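# Plug rack relays into color-matched panel sockets

## Task

Take every relay (a small transparent box topped by a colored button) out of the black rack and insert it into the vacant panel socket carrying the same color mark as its button. Press it fully home so it matches the relays already mounted: button facing the same way as theirs, top at their height, upright. No click is felt on seating. Each correct insertion earns credit, but any relay left in a wrong socket fails the job, as does any previously mounted relay ending up partly lifted or tilted. A relay counts as done only if it stays in place without the robot holding it at the end.

## Robot and tools

Robot: one six-joint arm on a base (possibly tilted relative to the table) carrying a Robotiq 2F-85 parallel gripper and one wrist camera, cam_wrist (504x504, fisheye). A flat block juts roughly 9 cm from the wrist 3 axis toward the gripper's +x and rotates with it; keep it clear of the panel and rack.

Frames. The scene frame has its origin on the tabletop under the arm base, +z up, +y to the left when facing along +x. end_effector_position is in metres, orientation as a wxyz quaternion, velocities in m/s and rad/s. The reported hand position may be off, more so when reaching far. In the gripper frame +z runs out along the fingers and the pads close along y. end_effector_position is the midpoint between the pads when shut; closed tips extend about 19 mm past it, open tips about 6 mm. Closing pushes the tips about 13 mm further out, so allow that gap above a surface.

The row. Every motion command is one row of 9 numbers, each in [-1, 1], for the single arm, in this order: elbow, shoulder lift, shoulder pan, wrist 1, wrist 2, wrist 3, gripper position, gripper force_limit, gripper speed. Use exactly this order. The first six are joint offsets, not absolute angles, scaled so 1.0 equals 1.234 rad (shoulder pan, shoulder lift), 1.543 rad (elbow) or 1.851 rad (each wrist). The last three are absolute gripper settings: position +1 is fully open (85 mm), pads touch near -0.8, -1 squeezes until blocked; force_limit -1/0/+1 gives about 20/128/235 N on a 40 mm object; speed -1/0/+1 is about 20/85/150 mm/s, and faster closes grip a little harder.

execute_actions(actions): a list of actions; each action is a list of up to 15 rows, one row per 1/30 s step. If fewer than 15 rows, the last row repeats to fill 15 steps. In every row of an action, joint offsets are measured from the angles at the start of that action, not from the previous row; for a call's first action that means the angles in the latest reported result. An empty list just returns state and images. Stated joint ranges: elbow -3.142 to 3.142 rad, all others -6.283 to 6.283. An action reaching more than 0.010 rad beyond a range is refused; if the first action is refused or any action is malformed, nothing in the call runs.

move(target, speed, blocking): target is one 9-number row; its offsets are counted from the Joint positions of the latest result that lists them. All joints travel proportionally, so the hand follows a curve and does not avoid obstacles. speed is the top rate in rad/s of the joint with the farthest to go, 0.01 to 2, default 0.5; paths last 0.5 to 10 s. blocking=false returns after 0.5 s while motion continues; then use wait or stop before sending anything else. The extra move line reports the ending (done, off_target, moving, held, fault), limits=held or none, and the joint farthest from target.

wait(seconds): 0 to 10, the arm keeps its last command. stop(): brakes a running move; fingers keep going. zoom_image(camera, region): camera is cam_wrist, region [x0, y0, x1, y1] in image pixels from the top-left, at most 504 by 504. read_manual(section): licence texts only. finished_scene(scene): ends the current scene by its number, irreversibly; call it only once the relays sit correctly without the robot.

Motion limits. Commands are smoothed and lag about 0.15 s. Each step the target is kept within a lead of the measured angle: 0.292 rad for shoulder pan and lift, 0.365 for the elbow, 0.438 for the wrists; targets that would move the gripper over 70 mm are pulled back. So big offsets may need several actions, and an unfinished move must be re-commanded. Joint targets in a result shows what the joints are heading for now.

Result lines. State gives pose and velocities; Joint positions and Joint velocities follow the row order. Step readings list joint angles at some steps; HELD flags a step that was partly held back. "joint sent to its limit" means a joint was driven to its real end (which may differ 0.010 rad from the stated one). "joint command not followed" means the clearance check altered targets; mounting blocks count as arm. object_status: 0 moving, 1 stopped while opening, 2 stopped while closing (a grip), 3 reached the requested spot or fully shut. To grip, send position -1, keep it, and confirm status 2. Any new position number (change of 0.01 or more) resets the status to 0 and is needed before new force or speed take effect; open first to grip more gently. position_measured is in counts: 3 open, about 78 = 60 mm, 130 = 40 mm, 180 = 20 mm, 230 pads touching.

Cautions. The arm is stiff: commanding even slightly past a firm contact can cause a fault. Reaching a joint load limit (pan and lift 310, elbow 141, wrists 52.6 N m, held weight included) or 150 N external force stops the arm for 10 s and drops the rest of the call. Holding loads heats motors: a MOTOR HOT warning appears from 70 °C, and 85 °C brakes the arm until it cools. Seat relays with slow, small downward steps and watch the images. Brief tugs on a held part or pushes on loose objects may occur. Do not knock anything off the table, do not disturb mounted relays, and avoid drops, slams and hard hits.

Each tool is called after "Request:" as name([rows], argument=value, ...), one row to a line, values as JSON.

## Session

Request:
execute_actions(actions=[])

Scene clock: 0.00 s.
end_effector_position=(+0.7571, +0.1805, +0.3771) position_measured=3 object_status=3 end_effector_quat_wxyz=(-0.318, +0.880, +0.350, +0.047) end_effector_velocity=(-0.001, +0.000, -0.002) end_effector_angular_velocity=(-0.002, +0.002, +0.002)
Joint names: [elbow, shoulder lift, shoulder pan, wrist 1, wrist 2, wrist 3]
Joint positions: [ 1.796 -1.046  3.344 -2.16  -1.695  2.64 ]
Joint velocities: [ 0.002  0.    -0.    -0.    -0.001  0.   ]
Motor temperatures (°C, as the motors report them): [24 24 24 30 31 27]
Joint targets: [1.796 -1.046 3.344 -2.160 -1.695 2.640]

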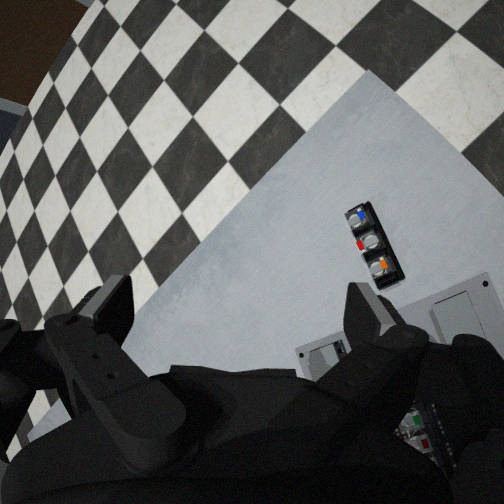

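Request:
move(target=[0.012,0.051,0.129,0.055,-0.325,0,1,0,0])

Scene clock: 9.37 s.
end_effector_position=(+0.7242, +0.1476, +0.3516) position_measured=3 object_status=3 end_effector_quat_wxyz=(-0.006, +0.880, +0.475, -0.006) end_effector_velocity=(-0.001, +0.000, -0.000) end_effector_angular_velocity=(-0.003, -0.001, +0.003)
Joint names: [elbow, shoulder lift, shoulder pan, wrist 1, wrist 2, wrist 3]
Joint positions: [ 1.814 -0.983  3.503 -2.059 -2.296  2.64 ]
Joint velocities: [ 0.001  0.     0.001  0.001 -0.003 -0.   ]
Motor temperatures (°C, as the motors report them): [24 24 24 30 31 27]
Joint targets: [1.814 -0.983 3.504 -2.059 -2.297 2.640]
move: done; limits=none; farthest joint: the shoulder pan, 0.000 radians from its target (0.159 radians at the start)

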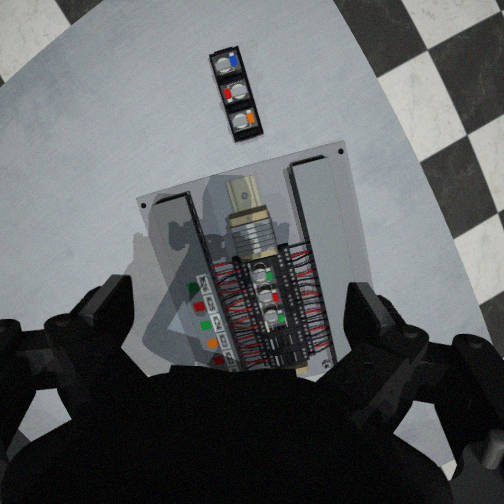

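Request:
move(target=[0.0086,0.255,-0.1195,-0.2485,-0.0225,-0.22,0.2,0,0])

Scene clock: 15.00 s.
end_effector_position=(+0.7709, +0.2227, +0.1180) position_measured=104 object_status=3 end_effector_quat_wxyz=(-0.006, +0.825, +0.566, -0.006) end_effector_velocity=(-0.000, +0.001, -0.001) end_effector_angular_velocity=(+0.001, +0.001, +0.004)
Joint names: [elbow, shoulder lift, shoulder pan, wrist 1, wrist 2, wrist 3]
Joint positions: [ 1.827 -0.669  3.356 -2.518 -2.338  2.233]
Joint velocities: [-0.     0.002 -0.001 -0.002  0.001 -0.005]
Motor temperatures (°C, as the motors report them): [24 24 24 30 31 27]
Joint targets: [1.827 -0.668 3.356 -2.519 -2.338 2.232]
move: done; limits=none; farthest joint: the shoulder pan, 0.001 radians from its target (0.148 radians at the start)

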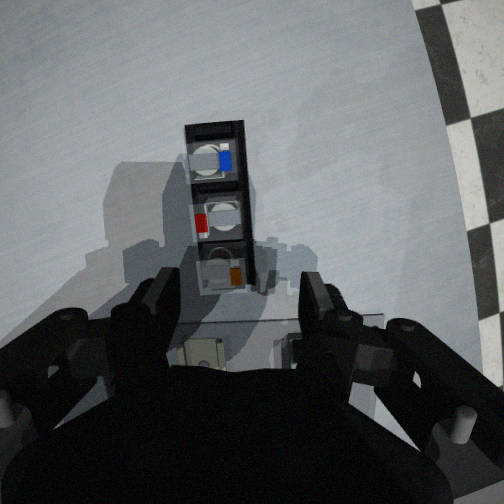

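Request:
move(target=[0.0312,0.0161,-0.0314,-0.0566,-0.0045,-0.057,0.2,0,0], speed=0.2)

Scene clock: 21.47 s.
end_effector_position=(+0.7559, +0.2122, +0.0797) position_measured=104 object_status=3 end_effector_quat_wxyz=(-0.006, +0.809, +0.587, -0.006) end_effector_velocity=(+0.001, -0.000, -0.001) end_effector_angular_velocity=(+0.000, -0.001, +0.001)
Joint names: [elbow, shoulder lift, shoulder pan, wrist 1, wrist 2, wrist 3]
Joint positions: [ 1.875 -0.649  3.317 -2.623 -2.346  2.128]
Joint velocities: [-0.     0.001 -0.001 -0.003 -0.    -0.003]
Motor temperatures (°C, as the motors report them): [24 24 24 30 31 27]
Joint targets: [1.875 -0.649 3.317 -2.623 -2.346 2.127]
move: done; limits=none; farthest joint: the shoulder pan, 0.000 radians from its target (0.039 radians at the start)

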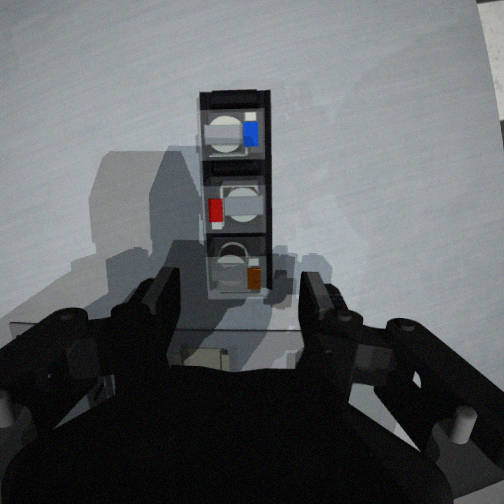

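Request:
move(target=[0.0,0.0248,-0.0157,-0.0264,-0.002,-0.0137,0.2,0,0], speed=0.1)

Scene clock: 26.30 s.
end_effector_position=(+0.7564, +0.2145, +0.0557) position_measured=104 object_status=3 end_effector_quat_wxyz=(-0.006, +0.810, +0.587, -0.006) end_effector_velocity=(-0.000, -0.000, -0.002) end_effector_angular_velocity=(-0.000, +0.000, -0.002)
Joint names: [elbow, shoulder lift, shoulder pan, wrist 1, wrist 2, wrist 3]
Joint positions: [ 1.875 -0.618  3.298 -2.671 -2.35   2.102]
Joint velocities: [ 0.001  0.002 -0.001 -0.003 -0.001  0.001]
Motor temperatures (°C, as the motors report them): [24 24 24 30 31 27]
Joint targets: [1.875 -0.618 3.298 -2.672 -2.350 2.102]
move: done; limits=none; farthest joint: the shoulder pan, 0.001 radians from its target (0.020 radians at the start)

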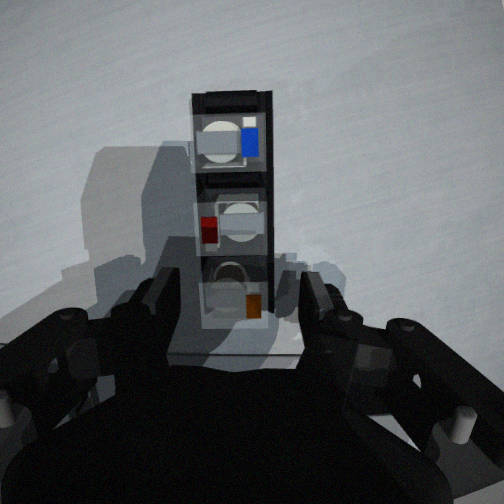

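Request:
move(target=[0.0044,0.0142,-0.0107,-0.02,-0.0015,-0.0093,0.2,0,0], speed=0.1)

Request:
move(target=[0,0,0,0,0,0,-1,-0.3,-0.5])

Scene clock: 28.70 s.
end_effector_position=(+0.7533, +0.2147, +0.0400) position_measured=104 object_status=3 end_effector_quat_wxyz=(-0.006, +0.810, +0.586, -0.006) end_effector_velocity=(-0.000, -0.000, -0.001) end_effector_angular_velocity=(-0.001, -0.001, -0.002)
Joint names: [elbow, shoulder lift, shoulder pan, wrist 1, wrist 2, wrist 3]
Joint positions: [ 1.882 -0.601  3.285 -2.708 -2.353  2.085]
Joint velocities: [ 0.     0.002 -0.001 -0.004 -0.001  0.   ]
Motor temperatures (°C, as the motors report them): [24 24 24 30 31 27]
Joint targets: [1.882 -0.601 3.285 -2.708 -2.353 2.085]
move: done; limits=none; farthest joint: the shoulder lift, 0.001 radians from its target (0.018 radians at the start)

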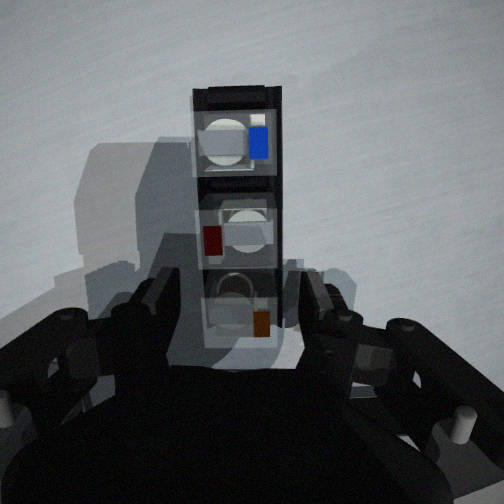

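Scene clock: 29.43 s.
end_effector_position=(+0.7533, +0.2147, +0.0400) position_measured=164 object_status=2 end_effector_quat_wxyz=(-0.006, +0.810, +0.586, -0.006) end_effector_velocity=(-0.000, +0.000, +0.000) end_effector_angular_velocity=(-0.001, -0.000, -0.000)
Joint names: [elbow, shoulder lift, shoulder pan, wrist 1, wrist 2, wrist 3]
Joint positions: [ 1.882 -0.601  3.285 -2.708 -2.353  2.085]
Joint velocities: [ 0.     0.     0.    -0.    -0.001  0.   ]
Motor temperatures (°C, as the motors report them): [24 24 24 30 31 27]
Joint targets: [1.882 -0.601 3.285 -2.708 -2.353 2.085]
move: done; limits=none; farthest joint: the shoulder pan, 0.000 radians from its target (0.000 radians at the start)

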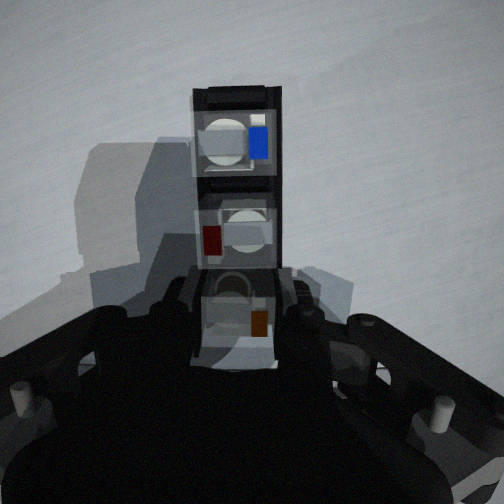

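Request:
move(target=[-0.024,-0.117,0.097,0.159,0.014,0.084,-1,-0.3,-0.5], speed=0.15)

Request:
move(target=[0.219,-0.326,-0.176,-0.079,-0.017,-0.157,-1,-0.3,-0.5], speed=0.3)

Scene clock: 35.17 s.
end_effector_position=(+0.7525, +0.2164, +0.1761) position_measured=164 object_status=2 end_effector_quat_wxyz=(-0.007, +0.808, +0.589, -0.006) end_effector_velocity=(+0.000, +0.000, +0.001) end_effector_angular_velocity=(+0.001, -0.000, -0.003)
Joint names: [elbow, shoulder lift, shoulder pan, wrist 1, wrist 2, wrist 3]
Joint positions: [ 1.845 -0.745  3.405 -2.414 -2.327  2.241]
Joint velocities: [-0.001 -0.001  0.001  0.002  0.001  0.004]
Motor temperatures (°C, as the motors report them): [24 24 24 30 31 27]
Joint targets: [1.845 -0.745 3.405 -2.414 -2.327 2.241]
move: done; limits=none; farthest joint: the shoulder pan, 0.000 radians from its target (0.120 radians at the start)

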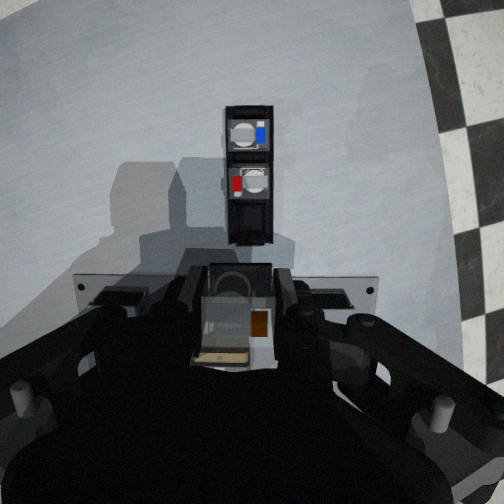

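Scene clock: 37.17 s.
end_effector_position=(+0.6535, -0.0401, +0.1808) position_measured=164 object_status=2 end_effector_quat_wxyz=(-0.007, +0.811, +0.585, -0.005) end_effector_velocity=(-0.001, -0.001, +0.000) end_effector_angular_velocity=(+0.000, -0.001, -0.001)
Joint names: [elbow, shoulder lift, shoulder pan, wrist 1, wrist 2, wrist 3]
Joint positions: [ 2.183 -1.147  3.188 -2.56  -2.358  1.95 ]
Joint velocities: [ 0.003 -0.003 -0.    -0.001  0.    -0.001]
Motor temperatures (°C, as the motors report them): [24 24 24 30 31 27]
Joint targets: [2.183 -1.148 3.187 -2.560 -2.358 1.950]
move: done; limits=none; farthest joint: the shoulder pan, 0.000 radians from its target (0.217 radians at the start)

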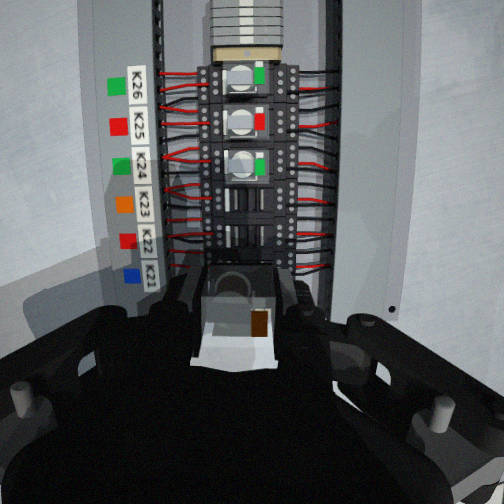

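Request:
move(target=[0.0087,0.0827,-0.038,-0.0879,-0.001,-0.0355,-1,-0.3,-0.5], speed=0.15)

Scene clock: 42.47 s.
end_effector_position=(+0.6590, -0.0239, +0.1215) position_measured=164 object_status=2 end_effector_quat_wxyz=(-0.007, +0.811, +0.585, -0.005) end_effector_velocity=(+0.001, +0.000, -0.001) end_effector_angular_velocity=(-0.000, -0.001, -0.003)
Joint names: [elbow, shoulder lift, shoulder pan, wrist 1, wrist 2, wrist 3]
Joint positions: [ 2.196 -1.045  3.141 -2.722 -2.36   1.885]
Joint velocities: [-0.     0.002 -0.    -0.004 -0.     0.001]
Motor temperatures (°C, as the motors report them): [24 24 24 30 31 27]
Joint targets: [2.196 -1.045 3.141 -2.723 -2.360 1.885]
move: done; limits=none; farthest joint: the shoulder lift, 0.001 radians from its target (0.103 radians at the start)

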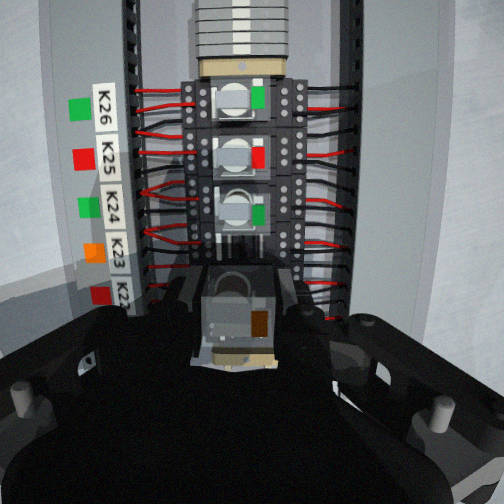

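Request:
move(target=[0.006,0.027,-0.0219,-0.0376,0,-0.0204,-1,-0.3,-0.5], speed=0.08)

Scene clock: 46.77 s.
end_effector_position=(+0.6582, -0.0245, +0.0972) position_measured=164 object_status=2 end_effector_quat_wxyz=(-0.007, +0.811, +0.585, -0.005) end_effector_velocity=(-0.000, -0.000, -0.001) end_effector_angular_velocity=(-0.002, -0.001, +0.002)
Joint names: [elbow, shoulder lift, shoulder pan, wrist 1, wrist 2, wrist 3]
Joint positions: [ 2.205 -1.012  3.114 -2.792 -2.36   1.847]
Joint velocities: [ 0.001  0.001 -0.001 -0.004 -0.002 -0.003]
Motor temperatures (°C, as the motors report them): [24 24 24 30 31 27]
Joint targets: [2.205 -1.012 3.114 -2.792 -2.360 1.847]
move: done; limits=none; farthest joint: the shoulder lift, 0.001 radians from its target (0.034 radians at the start)

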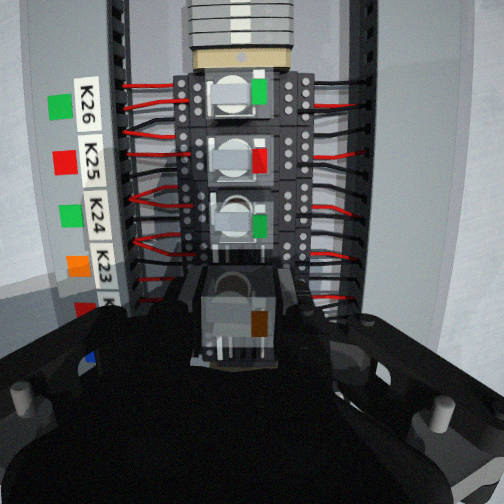

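Request:
move(target=[0.003,0.0168,-0.0128,-0.0222,0,-0.012,-1,-0.3,-0.5], speed=0.04)

Request:
zoom_image(camera="cam_wrist", region=[140,140,340,340])

Scene clock: 49.63 s.
end_effector_position=(+0.6575, -0.0246, +0.0828) position_measured=164 object_status=2 end_effector_quat_wxyz=(-0.007, +0.811, +0.585, -0.006) end_effector_velocity=(+0.000, +0.000, -0.001) end_effector_angular_velocity=(+0.002, -0.001, +0.000)
Joint names: [elbow, shoulder lift, shoulder pan, wrist 1, wrist 2, wrist 3]
Joint positions: [ 2.21  -0.992  3.098 -2.832 -2.36   1.825]
Joint velocities: [-0.     0.001 -0.001 -0.003  0.002 -0.003]
Motor temperatures (°C, as the motors report them): [24 24 24 30 31 27]
Joint targets: [2.210 -0.992 3.098 -2.833 -2.360 1.825]
move: done; limits=none; farthest joint: the shoulder lift, 0.001 radians from its target (0.021 radians at the start)

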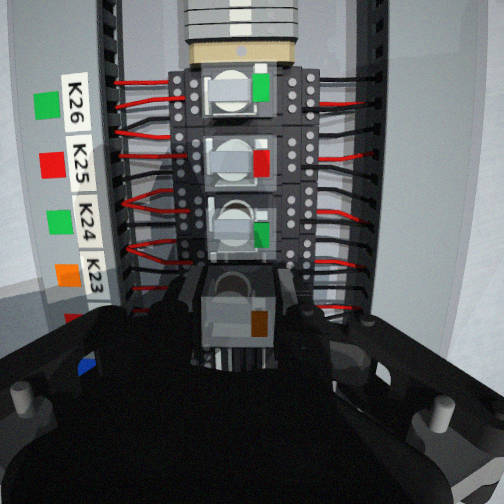

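Region (140, 140, 340, 340) of cam_wrist's 504x504 image, scaled by 2.520, with more detail than that image has.

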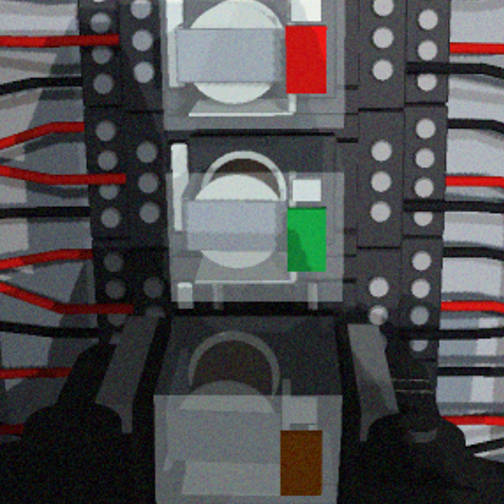

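Request:
move(target=[-0.0008,0.0102,-0.0072,-0.0108,0,-0.0067,-1,-0.3,-0.5], speed=0.03)

Request:
move(target=[0.0011,0.0095,-0.007,-0.012,0,-0.0065,-1,-0.3,-0.5], speed=0.02)

Scene clock: 52.50 s.
end_effector_position=(+0.6589, -0.0249, +0.0749) position_measured=164 object_status=2 end_effector_quat_wxyz=(-0.006, +0.811, +0.585, -0.006) end_effector_velocity=(+0.000, -0.000, -0.001) end_effector_angular_velocity=(-0.002, -0.000, -0.001)
Joint names: [elbow, shoulder lift, shoulder pan, wrist 1, wrist 2, wrist 3]
Joint positions: [ 2.209 -0.979  3.09  -2.852 -2.36   1.813]
Joint velocities: [-0.     0.002 -0.001 -0.003 -0.001 -0.001]
Motor temperatures (°C, as the motors report them): [24 24 24 30 31 27]
Joint targets: [2.209 -0.979 3.089 -2.852 -2.360 1.813]
move: done; limits=none; farthest joint: the shoulder pan, 0.000 radians from its target (0.009 radians at the start)

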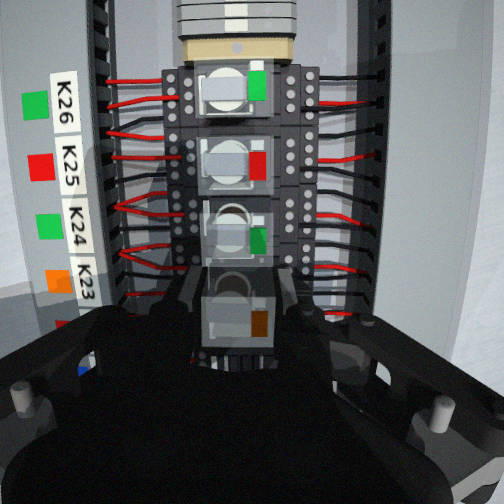

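Scene clock: 53.90 s.
end_effector_position=(+0.6587, -0.0251, +0.0671) position_measured=164 object_status=2 end_effector_quat_wxyz=(-0.006, +0.811, +0.585, -0.006) end_effector_velocity=(-0.000, +0.001, -0.001) end_effector_angular_velocity=(+0.003, +0.000, +0.002)
Joint names: [elbow, shoulder lift, shoulder pan, wrist 1, wrist 2, wrist 3]
Joint positions: [ 2.21  -0.968  3.081 -2.874 -2.36   1.801]
Joint velocities: [ 0.001  0.002 -0.001 -0.003  0.003 -0.003]
Motor temperatures (°C, as the motors report them): [24 24 24 30 31 27]
Joint targets: [2.210 -0.968 3.081 -2.874 -2.360 1.801]
move: done; limits=none; farthest joint: the shoulder lift, 0.001 radians from its target (0.012 radians at the start)

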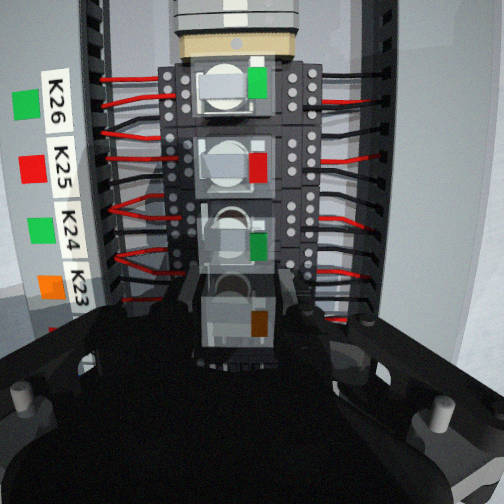

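Request:
move(target=[0.0005,0.005,-0.0035,-0.006,0,-0.0033,-1,-0.3,-0.5], speed=0.015)

Request:
move(target=[0.0004,0.004,-0.0027,-0.0045,0,-0.0025,-1,-0.3,-0.5], speed=0.015)

Scene clock: 57.03 s.
end_effector_position=(+0.6585, -0.0250, +0.0632) position_measured=164 object_status=2 end_effector_quat_wxyz=(-0.006, +0.811, +0.585, -0.006) end_effector_velocity=(-0.001, +0.001, -0.002) end_effector_angular_velocity=(+0.002, +0.001, -0.001)
Joint names: [elbow, shoulder lift, shoulder pan, wrist 1, wrist 2, wrist 3]
Joint positions: [ 2.211 -0.962  3.077 -2.885 -2.36   1.795]
Joint velocities: [ 0.001  0.002 -0.002 -0.004  0.002 -0.001]
Motor temperatures (°C, as the motors report them): [24 24 24 30 31 27]
Joint targets: [2.211 -0.962 3.077 -2.885 -2.360 1.795]
move: done; limits=none; farthest joint: the shoulder pan, 0.000 radians from its target (0.004 radians at the start)

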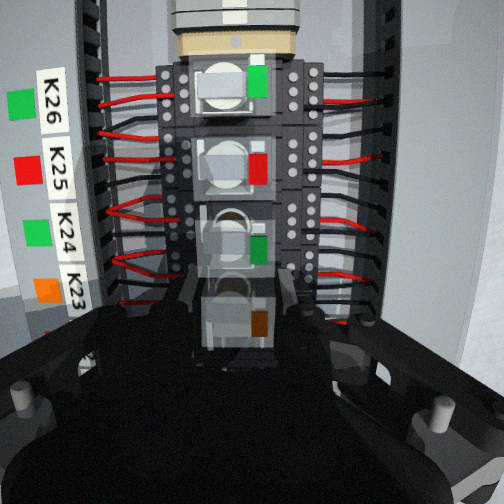

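Scene clock: 57.80 s.
end_effector_position=(+0.6583, -0.0249, +0.0603) position_measured=164 object_status=2 end_effector_quat_wxyz=(-0.006, +0.811, +0.585, -0.006) end_effector_velocity=(+0.000, +0.000, -0.001) end_effector_angular_velocity=(+0.001, -0.000, -0.002)
Joint names: [elbow, shoulder lift, shoulder pan, wrist 1, wrist 2, wrist 3]
Joint positions: [ 2.212 -0.957  3.074 -2.893 -2.36   1.791]
Joint velocities: [-0.     0.002 -0.001 -0.003  0.001 -0.   ]
Motor temperatures (°C, as the motors report them): [24 24 24 30 31 27]
Joint targets: [2.212 -0.957 3.074 -2.893 -2.360 1.791]
move: done; limits=none; farthest joint: the wrist 1, 0.001 radians from its target (0.009 radians at the start)

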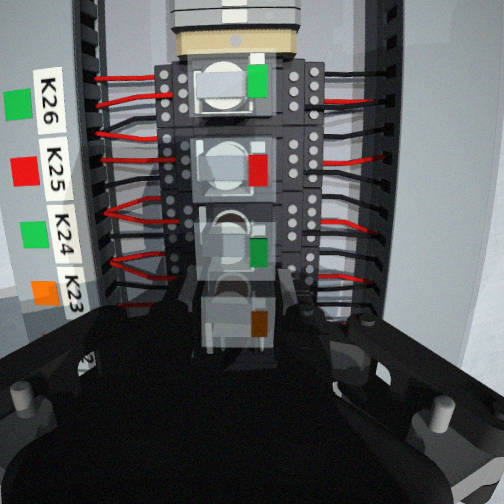

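No slip yet; continue.

Request:
move(target=[0.0004,0.004,-0.0027,-0.0045,0,-0.0025,-1,-0.3,-0.5], speed=0.015)

Scene clock: 70.70 s.
end_effector_position=(+0.6587, -0.0250, +0.0585) position_measured=164 object_status=2 end_effector_quat_wxyz=(-0.005, +0.811, +0.584, -0.006) end_effector_velocity=(-0.002, +0.000, -0.001) end_effector_angular_velocity=(-0.001, +0.002, +0.001)
Joint names: [elbow, shoulder lift, shoulder pan, wrist 1, wrist 2, wrist 3]
Joint positions: [ 2.212 -0.954  3.072 -2.901 -2.36   1.787]
Joint velocities: [ 0.002  0.    -0.     0.    -0.001  0.001]
Motor temperatures (°C, as the motors report them): [24 24 24 30 31 27]
Joint targets: [2.212 -0.954 3.072 -2.901 -2.360 1.787]
FORCE FAULT: contact force on the arm reached its limit, and the arm stopped for 10 seconds. The contact can be on any part of the arm, not only on its tool. That time counts as 20 of the actions that you can send in this scene. The arm's remaining commands of this call were not run. The arm holds still and accepts commands again. Move the arm away from the contact; if what it grips holds it there, let go first. Pushing or pulling that hard again can fault the arm again.
move: fault; limits=none; farthest joint: the shoulder lift, 0.002 radians from its target (0.005 radians at the start)

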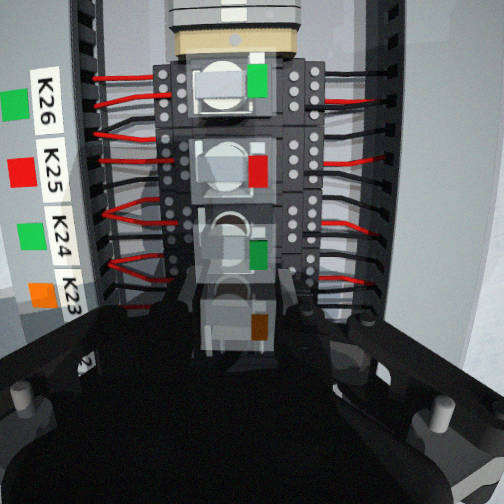

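Request:
move(target=[0,0,0,0,0,0,0,-0.3,0])

Request:
move(target=[-0.019,-0.156,0.094,0.184,0.001,0.088,0,-0.3,0], speed=0.25)

Request:
move(target=[-0.2825,0.397,0.214,0.109,0.022,0.19,0.2,-0.3,0])

Request:
move(target=[0.017,0.085,-0.07,-0.115,-0.011,-0.06,0.2,-0.3,0], speed=0.25)

Scene clock: 76.27 s.
end_effector_position=(+0.6587, -0.0250, +0.0585) position_measured=129 object_status=3 end_effector_quat_wxyz=(-0.005, +0.811, +0.584, -0.006) end_effector_velocity=(-0.000, -0.000, -0.000) end_effector_angular_velocity=(-0.001, +0.000, -0.001)
Joint names: [elbow, shoulder lift, shoulder pan, wrist 1, wrist 2, wrist 3]
Joint positions: [ 2.212 -0.954  3.072 -2.901 -2.36   1.787]
Joint velocities: [ 0.     0.    -0.    -0.    -0.001  0.   ]
Motor temperatures (°C, as the motors report them): [24 24 24 30 31 27]
Joint targets: [2.212 -0.954 3.072 -2.901 -2.360 1.787]
move: done; limits=none; farthest joint: the shoulder pan, 0.000 radians from its target (0.000 radians at the start)

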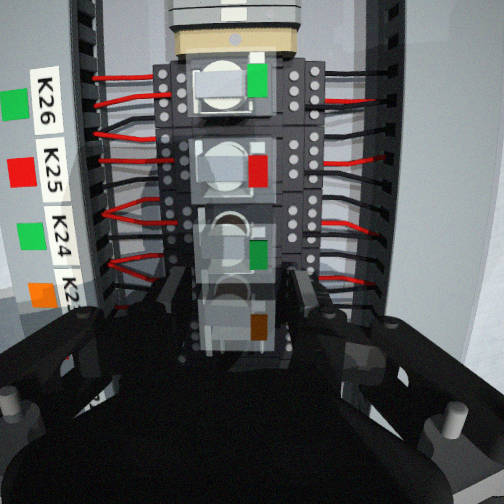

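Scene clock: 78.23 s.
end_effector_position=(+0.6534, -0.0396, +0.1806) position_measured=129 object_status=3 end_effector_quat_wxyz=(-0.007, +0.810, +0.586, -0.005) end_effector_velocity=(-0.000, -0.001, +0.001) end_effector_angular_velocity=(-0.001, -0.000, -0.000)
Joint names: [elbow, shoulder lift, shoulder pan, wrist 1, wrist 2, wrist 3]
Joint positions: [ 2.183 -1.146  3.188 -2.561 -2.358  1.949]
Joint velocities: [-0.    -0.002  0.001  0.002 -0.001  0.001]
Motor temperatures (°C, as the motors report them): [24 24 24 30 31 27]
Joint targets: [2.183 -1.147 3.188 -2.560 -2.358 1.950]
move: done; limits=none; farthest joint: the shoulder pan, 0.000 radians from its target (0.116 radians at the start)

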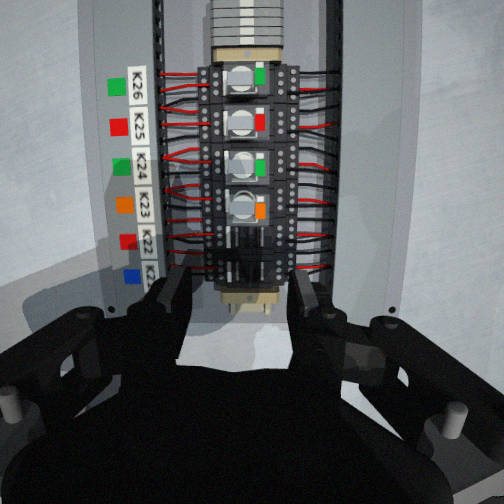

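Scene clock: 79.93 s.
end_effector_position=(+0.7703, +0.2792, +0.1780) position_measured=104 object_status=3 end_effector_quat_wxyz=(-0.005, +0.807, +0.591, -0.007) end_effector_velocity=(-0.000, +0.002, -0.001) end_effector_angular_velocity=(+0.000, +0.001, +0.002)
Joint names: [elbow, shoulder lift, shoulder pan, wrist 1, wrist 2, wrist 3]
Joint positions: [ 1.747 -0.657  3.452 -2.359 -2.318  2.301]
Joint velocities: [-0.002  0.003  0.001  0.001  0.001  0.001]
Motor temperatures (°C, as the motors report them): [24 24 24 30 31 27]
Joint targets: [1.747 -0.656 3.452 -2.359 -2.318 2.301]
move: done; limits=none; farthest joint: the shoulder lift, 0.001 radians from its target (0.490 radians at the start)

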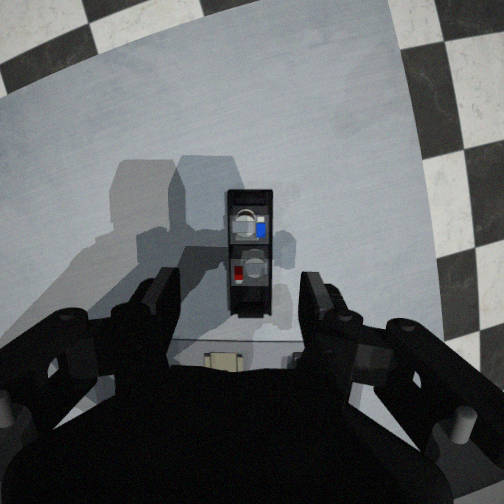

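Scene clock: 81.40 s.
end_effector_position=(+0.7747, +0.2805, +0.0732) position_measured=104 object_status=3 end_effector_quat_wxyz=(-0.006, +0.808, +0.588, -0.006) end_effector_velocity=(+0.001, -0.000, -0.002) end_effector_angular_velocity=(+0.001, +0.000, -0.003)
Joint names: [elbow, shoulder lift, shoulder pan, wrist 1, wrist 2, wrist 3]
Joint positions: [ 1.773 -0.552  3.366 -2.572 -2.338  2.19 ]
Joint velocities: [-0.     0.001 -0.002 -0.003  0.001 -0.   ]
Motor temperatures (°C, as the motors report them): [24 24 24 30 31 27]
Joint targets: [1.773 -0.552 3.365 -2.572 -2.338 2.190]
move: done; limits=none; farthest joint: the shoulder pan, 0.000 radians from its target (0.086 radians at the start)

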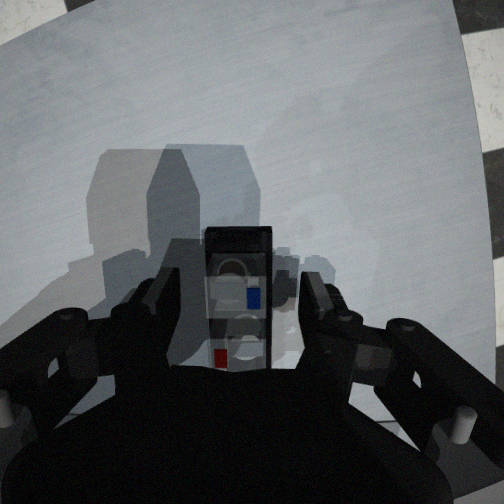

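Request:
move(target=[0.0108,0.0231,-0.0226,-0.0387,-0.003,-0.0175,0.2,-0.3,0], speed=0.1)

Scene clock: 84.20 s.
end_effector_position=(+0.7694, +0.2778, +0.0417) position_measured=104 object_status=3 end_effector_quat_wxyz=(-0.006, +0.810, +0.586, -0.006) end_effector_velocity=(-0.001, +0.001, -0.001) end_effector_angular_velocity=(+0.001, -0.000, +0.000)
Joint names: [elbow, shoulder lift, shoulder pan, wrist 1, wrist 2, wrist 3]
Joint positions: [ 1.79  -0.524  3.338 -2.643 -2.343  2.158]
Joint velocities: [ 0.001  0.001 -0.    -0.003  0.001 -0.001]
Motor temperatures (°C, as the motors report them): [24 24 24 30 31 27]
Joint targets: [1.790 -0.524 3.338 -2.643 -2.343 2.158]
move: done; limits=none; farthest joint: the wrist 1, 0.001 radians from its target (0.072 radians at the start)

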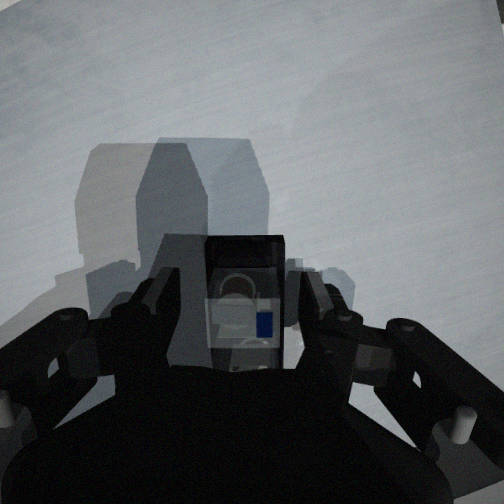

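Request:
move(target=[-0.0006,-0.0006,-0.0012,0,0,-0.001,0.2,-0.3,0])

Request:
move(target=[0,0,0,0,0,0,-1,-0.7,-0.5])

Request:
move(target=[-0.0272,-0.1075,0.0938,0.1537,0.014,0.0785,-1,-0.7,-0.5], speed=0.15)

Request:
move(target=[0.3031,-0.4438,-0.2479,-0.1176,-0.023,-0.2216,-1,-0.7,-0.5], speed=0.4)

Request:
move(target=[0.024,0.072,-0.061,-0.108,0,-0.057,-1,-0.7,-0.5], speed=0.15)

Scene clock: 88.13 s.
end_effector_position=(+0.7706, +0.2766, +0.0416) position_measured=104 object_status=3 end_effector_quat_wxyz=(-0.006, +0.810, +0.586, -0.006) end_effector_velocity=(-0.001, -0.000, -0.001) end_effector_angular_velocity=(-0.000, +0.001, +0.001)
Joint names: [elbow, shoulder lift, shoulder pan, wrist 1, wrist 2, wrist 3]
Joint positions: [ 1.789 -0.524  3.336 -2.643 -2.343  2.156]
Joint velocities: [ 0.002 -0.    -0.001 -0.     0.    -0.001]
Motor temperatures (°C, as the motors report them): [24 24 24 30 31 27]
Joint targets: [1.789 -0.524 3.336 -2.643 -2.343 2.156]
move: done; limits=none; farthest joint: the shoulder pan, 0.000 radians from its target (0.001 radians at the start)

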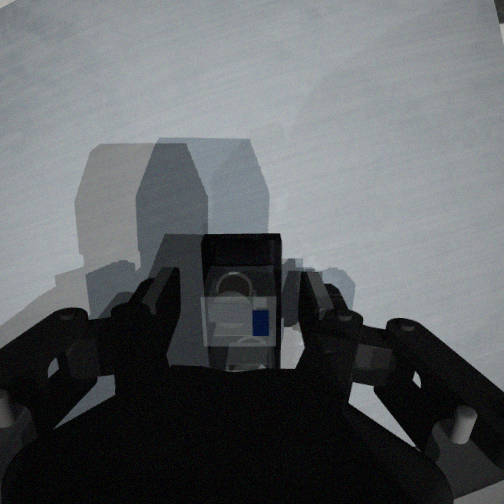

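Scene clock: 88.83 s.
end_effector_position=(+0.7706, +0.2766, +0.0416) position_measured=163 object_status=0 end_effector_quat_wxyz=(-0.006, +0.810, +0.586, -0.006) end_effector_velocity=(+0.001, -0.000, +0.000) end_effector_angular_velocity=(+0.001, -0.001, -0.002)
Joint names: [elbow, shoulder lift, shoulder pan, wrist 1, wrist 2, wrist 3]
Joint positions: [ 1.789 -0.524  3.336 -2.643 -2.343  2.156]
Joint velocities: [-0.001  0.    -0.    -0.     0.     0.001]
Motor temperatures (°C, as the motors report them): [24 24 24 30 31 27]
Joint targets: [1.789 -0.524 3.336 -2.643 -2.343 2.156]
move: done; limits=none; farthest joint: the shoulder pan, 0.000 radians from its target (0.000 radians at the start)

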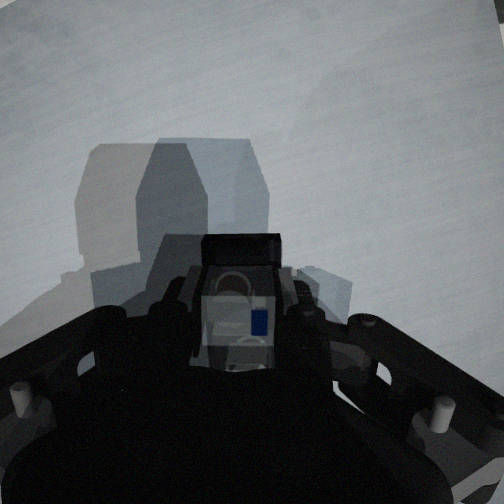

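Scene clock: 91.27 s.
end_effector_position=(+0.7702, +0.2793, +0.1782) position_measured=163 object_status=2 end_effector_quat_wxyz=(-0.005, +0.807, +0.591, -0.007) end_effector_velocity=(+0.000, +0.001, +0.002) end_effector_angular_velocity=(+0.001, -0.001, +0.000)
Joint names: [elbow, shoulder lift, shoulder pan, wrist 1, wrist 2, wrist 3]
Joint positions: [ 1.747 -0.657  3.452 -2.359 -2.318  2.301]
Joint velocities: [-0.001 -0.001  0.002  0.002  0.001  0.001]
Motor temperatures (°C, as the motors report them): [24 24 24 30 31 27]
Joint targets: [1.747 -0.657 3.452 -2.358 -2.318 2.301]
move: done; limits=none; farthest joint: the shoulder pan, 0.000 radians from its target (0.115 radians at the start)

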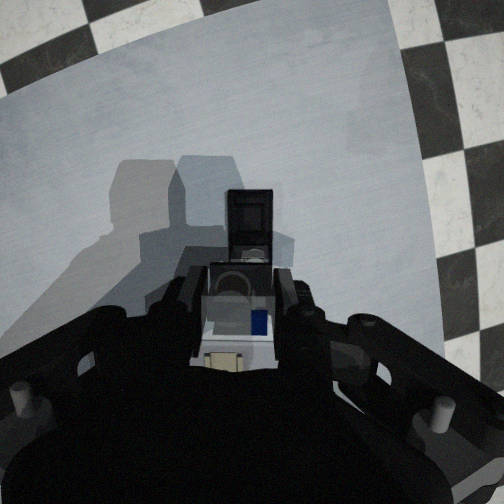

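Scene clock: 93.30 s.
end_effector_position=(+0.6413, -0.0779, +0.1797) position_measured=163 object_status=2 end_effector_quat_wxyz=(-0.007, +0.811, +0.585, -0.005) end_effector_velocity=(-0.002, -0.002, -0.000) end_effector_angular_velocity=(-0.002, +0.000, -0.001)
Joint names: [elbow, shoulder lift, shoulder pan, wrist 1, wrist 2, wrist 3]
Joint positions: [ 2.214 -1.204  3.146 -2.576 -2.36   1.891]
Joint velocities: [ 0.003 -0.003 -0.002 -0.002 -0.002 -0.002]
Motor temperatures (°C, as the motors report them): [24 24 24 30 31 27]
Joint targets: [2.215 -1.205 3.146 -2.576 -2.360 1.891]
move: done; limits=none; farthest joint: the wrist 3, 0.001 radians from its target (0.411 radians at the start)

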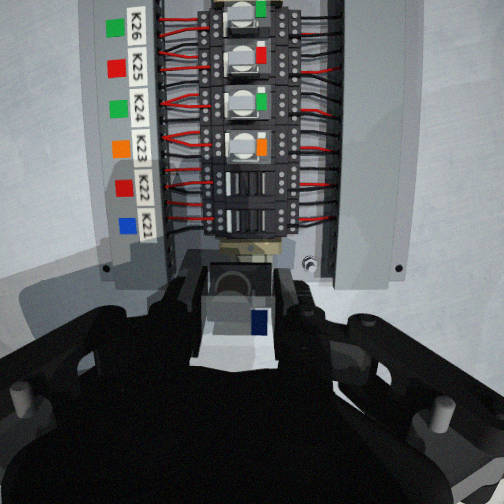

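Scene clock: 95.17 s.
end_effector_position=(+0.6383, -0.0782, +0.1126) position_measured=163 object_status=2 end_effector_quat_wxyz=(-0.006, +0.811, +0.585, -0.007) end_effector_velocity=(+0.000, +0.000, -0.001) end_effector_angular_velocity=(+0.001, -0.000, -0.001)
Joint names: [elbow, shoulder lift, shoulder pan, wrist 1, wrist 2, wrist 3]
Joint positions: [ 2.251 -1.116  3.071 -2.776 -2.36   1.786]
Joint velocities: [ 0.     0.001 -0.001 -0.002  0.001 -0.001]
Motor temperatures (°C, as the motors report them): [24 24 24 30 31 27]
Joint targets: [2.251 -1.115 3.071 -2.776 -2.360 1.786]
move: done; limits=none; farthest joint: the shoulder pan, 0.000 radians from its target (0.076 radians at the start)

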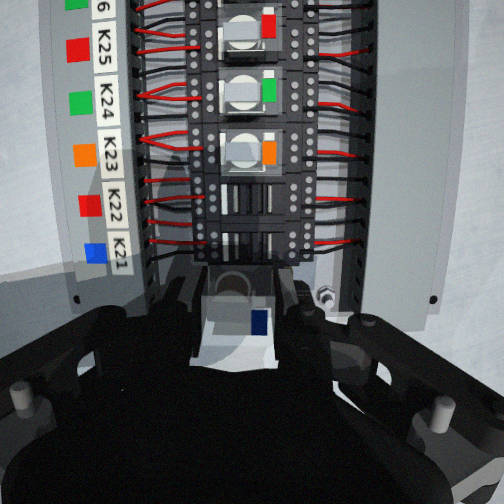

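Request:
move(target=[-0.0025,0.041,-0.0268,-0.0434,0.001,-0.025,-1,-0.7,-0.5], speed=0.08)

Scene clock: 97.83 s.
end_effector_position=(+0.6446, -0.0786, +0.0825) position_measured=163 object_status=2 end_effector_quat_wxyz=(-0.006, +0.811, +0.585, -0.007) end_effector_velocity=(+0.002, -0.001, -0.001) end_effector_angular_velocity=(-0.001, -0.001, -0.002)
Joint names: [elbow, shoulder lift, shoulder pan, wrist 1, wrist 2, wrist 3]
Joint positions: [ 2.248 -1.065  3.038 -2.856 -2.358  1.74 ]
Joint velocities: [-0.002  0.002 -0.001 -0.003 -0.    -0.001]
Motor temperatures (°C, as the motors report them): [24 24 24 30 31 27]
Joint targets: [2.248 -1.065 3.038 -2.856 -2.358 1.740]
move: done; limits=none; farthest joint: the shoulder pan, 0.000 radians from its target (0.033 radians at the start)

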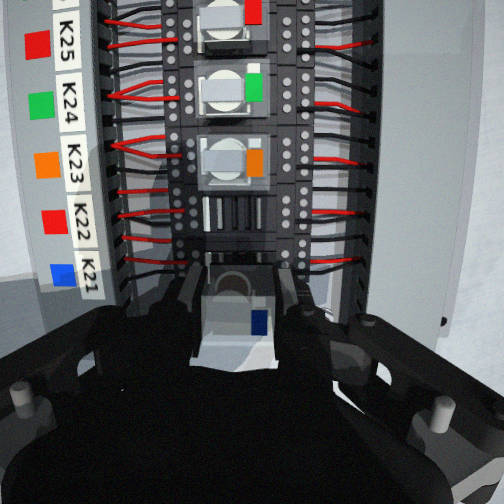

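Left 1 mm, then down 21.5 mm.

Request:
move(target=[0.0011,0,0.0005,-0.0005,0,0.0004,-1,-0.7,-0.5])

Request:
move(target=[0.0029,0.0265,-0.0192,-0.033,0.001,-0.0178,-1,-0.7,-0.5], speed=0.02)

Scene clock: 100.00 s.
end_effector_position=(+0.6437, -0.0779, +0.0825) position_measured=163 object_status=2 end_effector_quat_wxyz=(-0.006, +0.811, +0.585, -0.007) end_effector_velocity=(-0.000, +0.001, +0.001) end_effector_angular_velocity=(+0.001, -0.000, +0.003)
Joint names: [elbow, shoulder lift, shoulder pan, wrist 1, wrist 2, wrist 3]
Joint positions: [ 2.249 -1.065  3.039 -2.857 -2.358  1.741]
Joint velocities: [ 0.    -0.     0.001  0.001  0.001 -0.002]
Motor temperatures (°C, as the motors report them): [24 24 24 30 31 27]
Joint targets: [2.249 -1.065 3.039 -2.857 -2.358 1.741]
move: done; limits=none; farthest joint: the elbow, 0.001 radians from its target (0.002 radians at the start)

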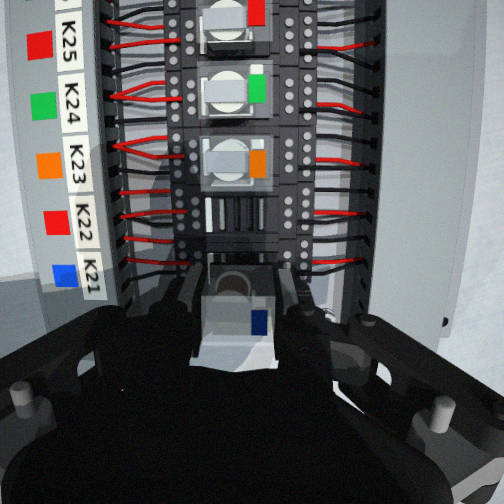

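Scene clock: 103.33 s.
end_effector_position=(+0.6432, -0.0781, +0.0616) position_measured=163 object_status=2 end_effector_quat_wxyz=(-0.005, +0.811, +0.585, -0.007) end_effector_velocity=(+0.000, +0.000, -0.001) end_effector_angular_velocity=(+0.000, -0.000, +0.000)
Joint names: [elbow, shoulder lift, shoulder pan, wrist 1, wrist 2, wrist 3]
Joint positions: [ 2.254 -1.033  3.015 -2.918 -2.356  1.708]
Joint velocities: [-0.     0.001 -0.001 -0.002  0.001 -0.002]
Motor temperatures (°C, as the motors report them): [24 24 24 30 31 27]
Joint targets: [2.254 -1.033 3.015 -2.918 -2.356 1.708]
move: done; limits=none; farthest joint: the shoulder lift, 0.001 radians from its target (0.033 radians at the start)

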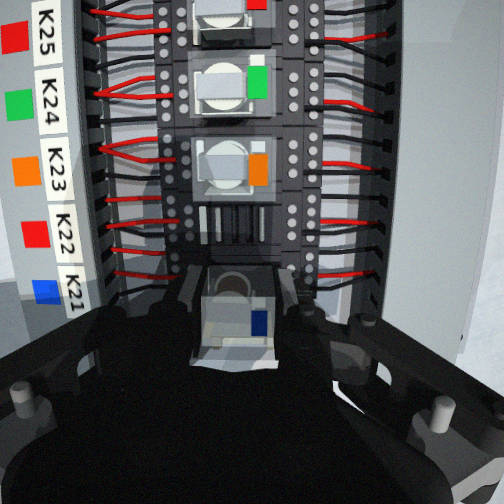

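Request:
move(target=[0.0002,0.0027,-0.0018,-0.0031,0,-0.0017,-1,-0.7,-0.5], speed=0.01)

Scene clock: 105.23 s.
end_effector_position=(+0.6431, -0.0780, +0.0596) position_measured=163 object_status=2 end_effector_quat_wxyz=(-0.005, +0.811, +0.585, -0.007) end_effector_velocity=(+0.001, -0.000, -0.001) end_effector_angular_velocity=(-0.001, -0.001, -0.000)
Joint names: [elbow, shoulder lift, shoulder pan, wrist 1, wrist 2, wrist 3]
Joint positions: [ 2.254 -1.03   3.013 -2.923 -2.356  1.705]
Joint velocities: [-0.001  0.002 -0.    -0.003 -0.001 -0.001]
Motor temperatures (°C, as the motors report them): [24 24 24 30 31 27]
Joint targets: [2.254 -1.029 3.013 -2.923 -2.356 1.705]
move: done; limits=none; farthest joint: the wrist 1, 0.001 radians from its target (0.006 radians at the start)

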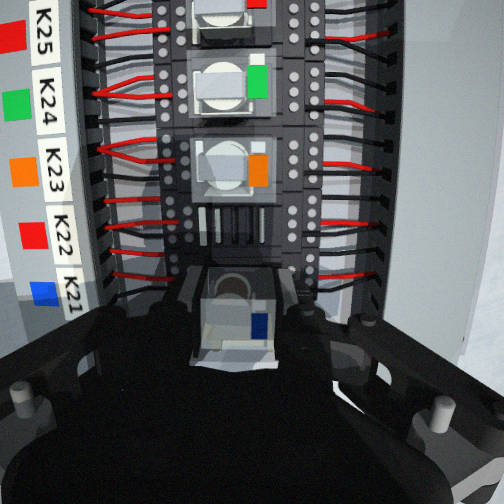

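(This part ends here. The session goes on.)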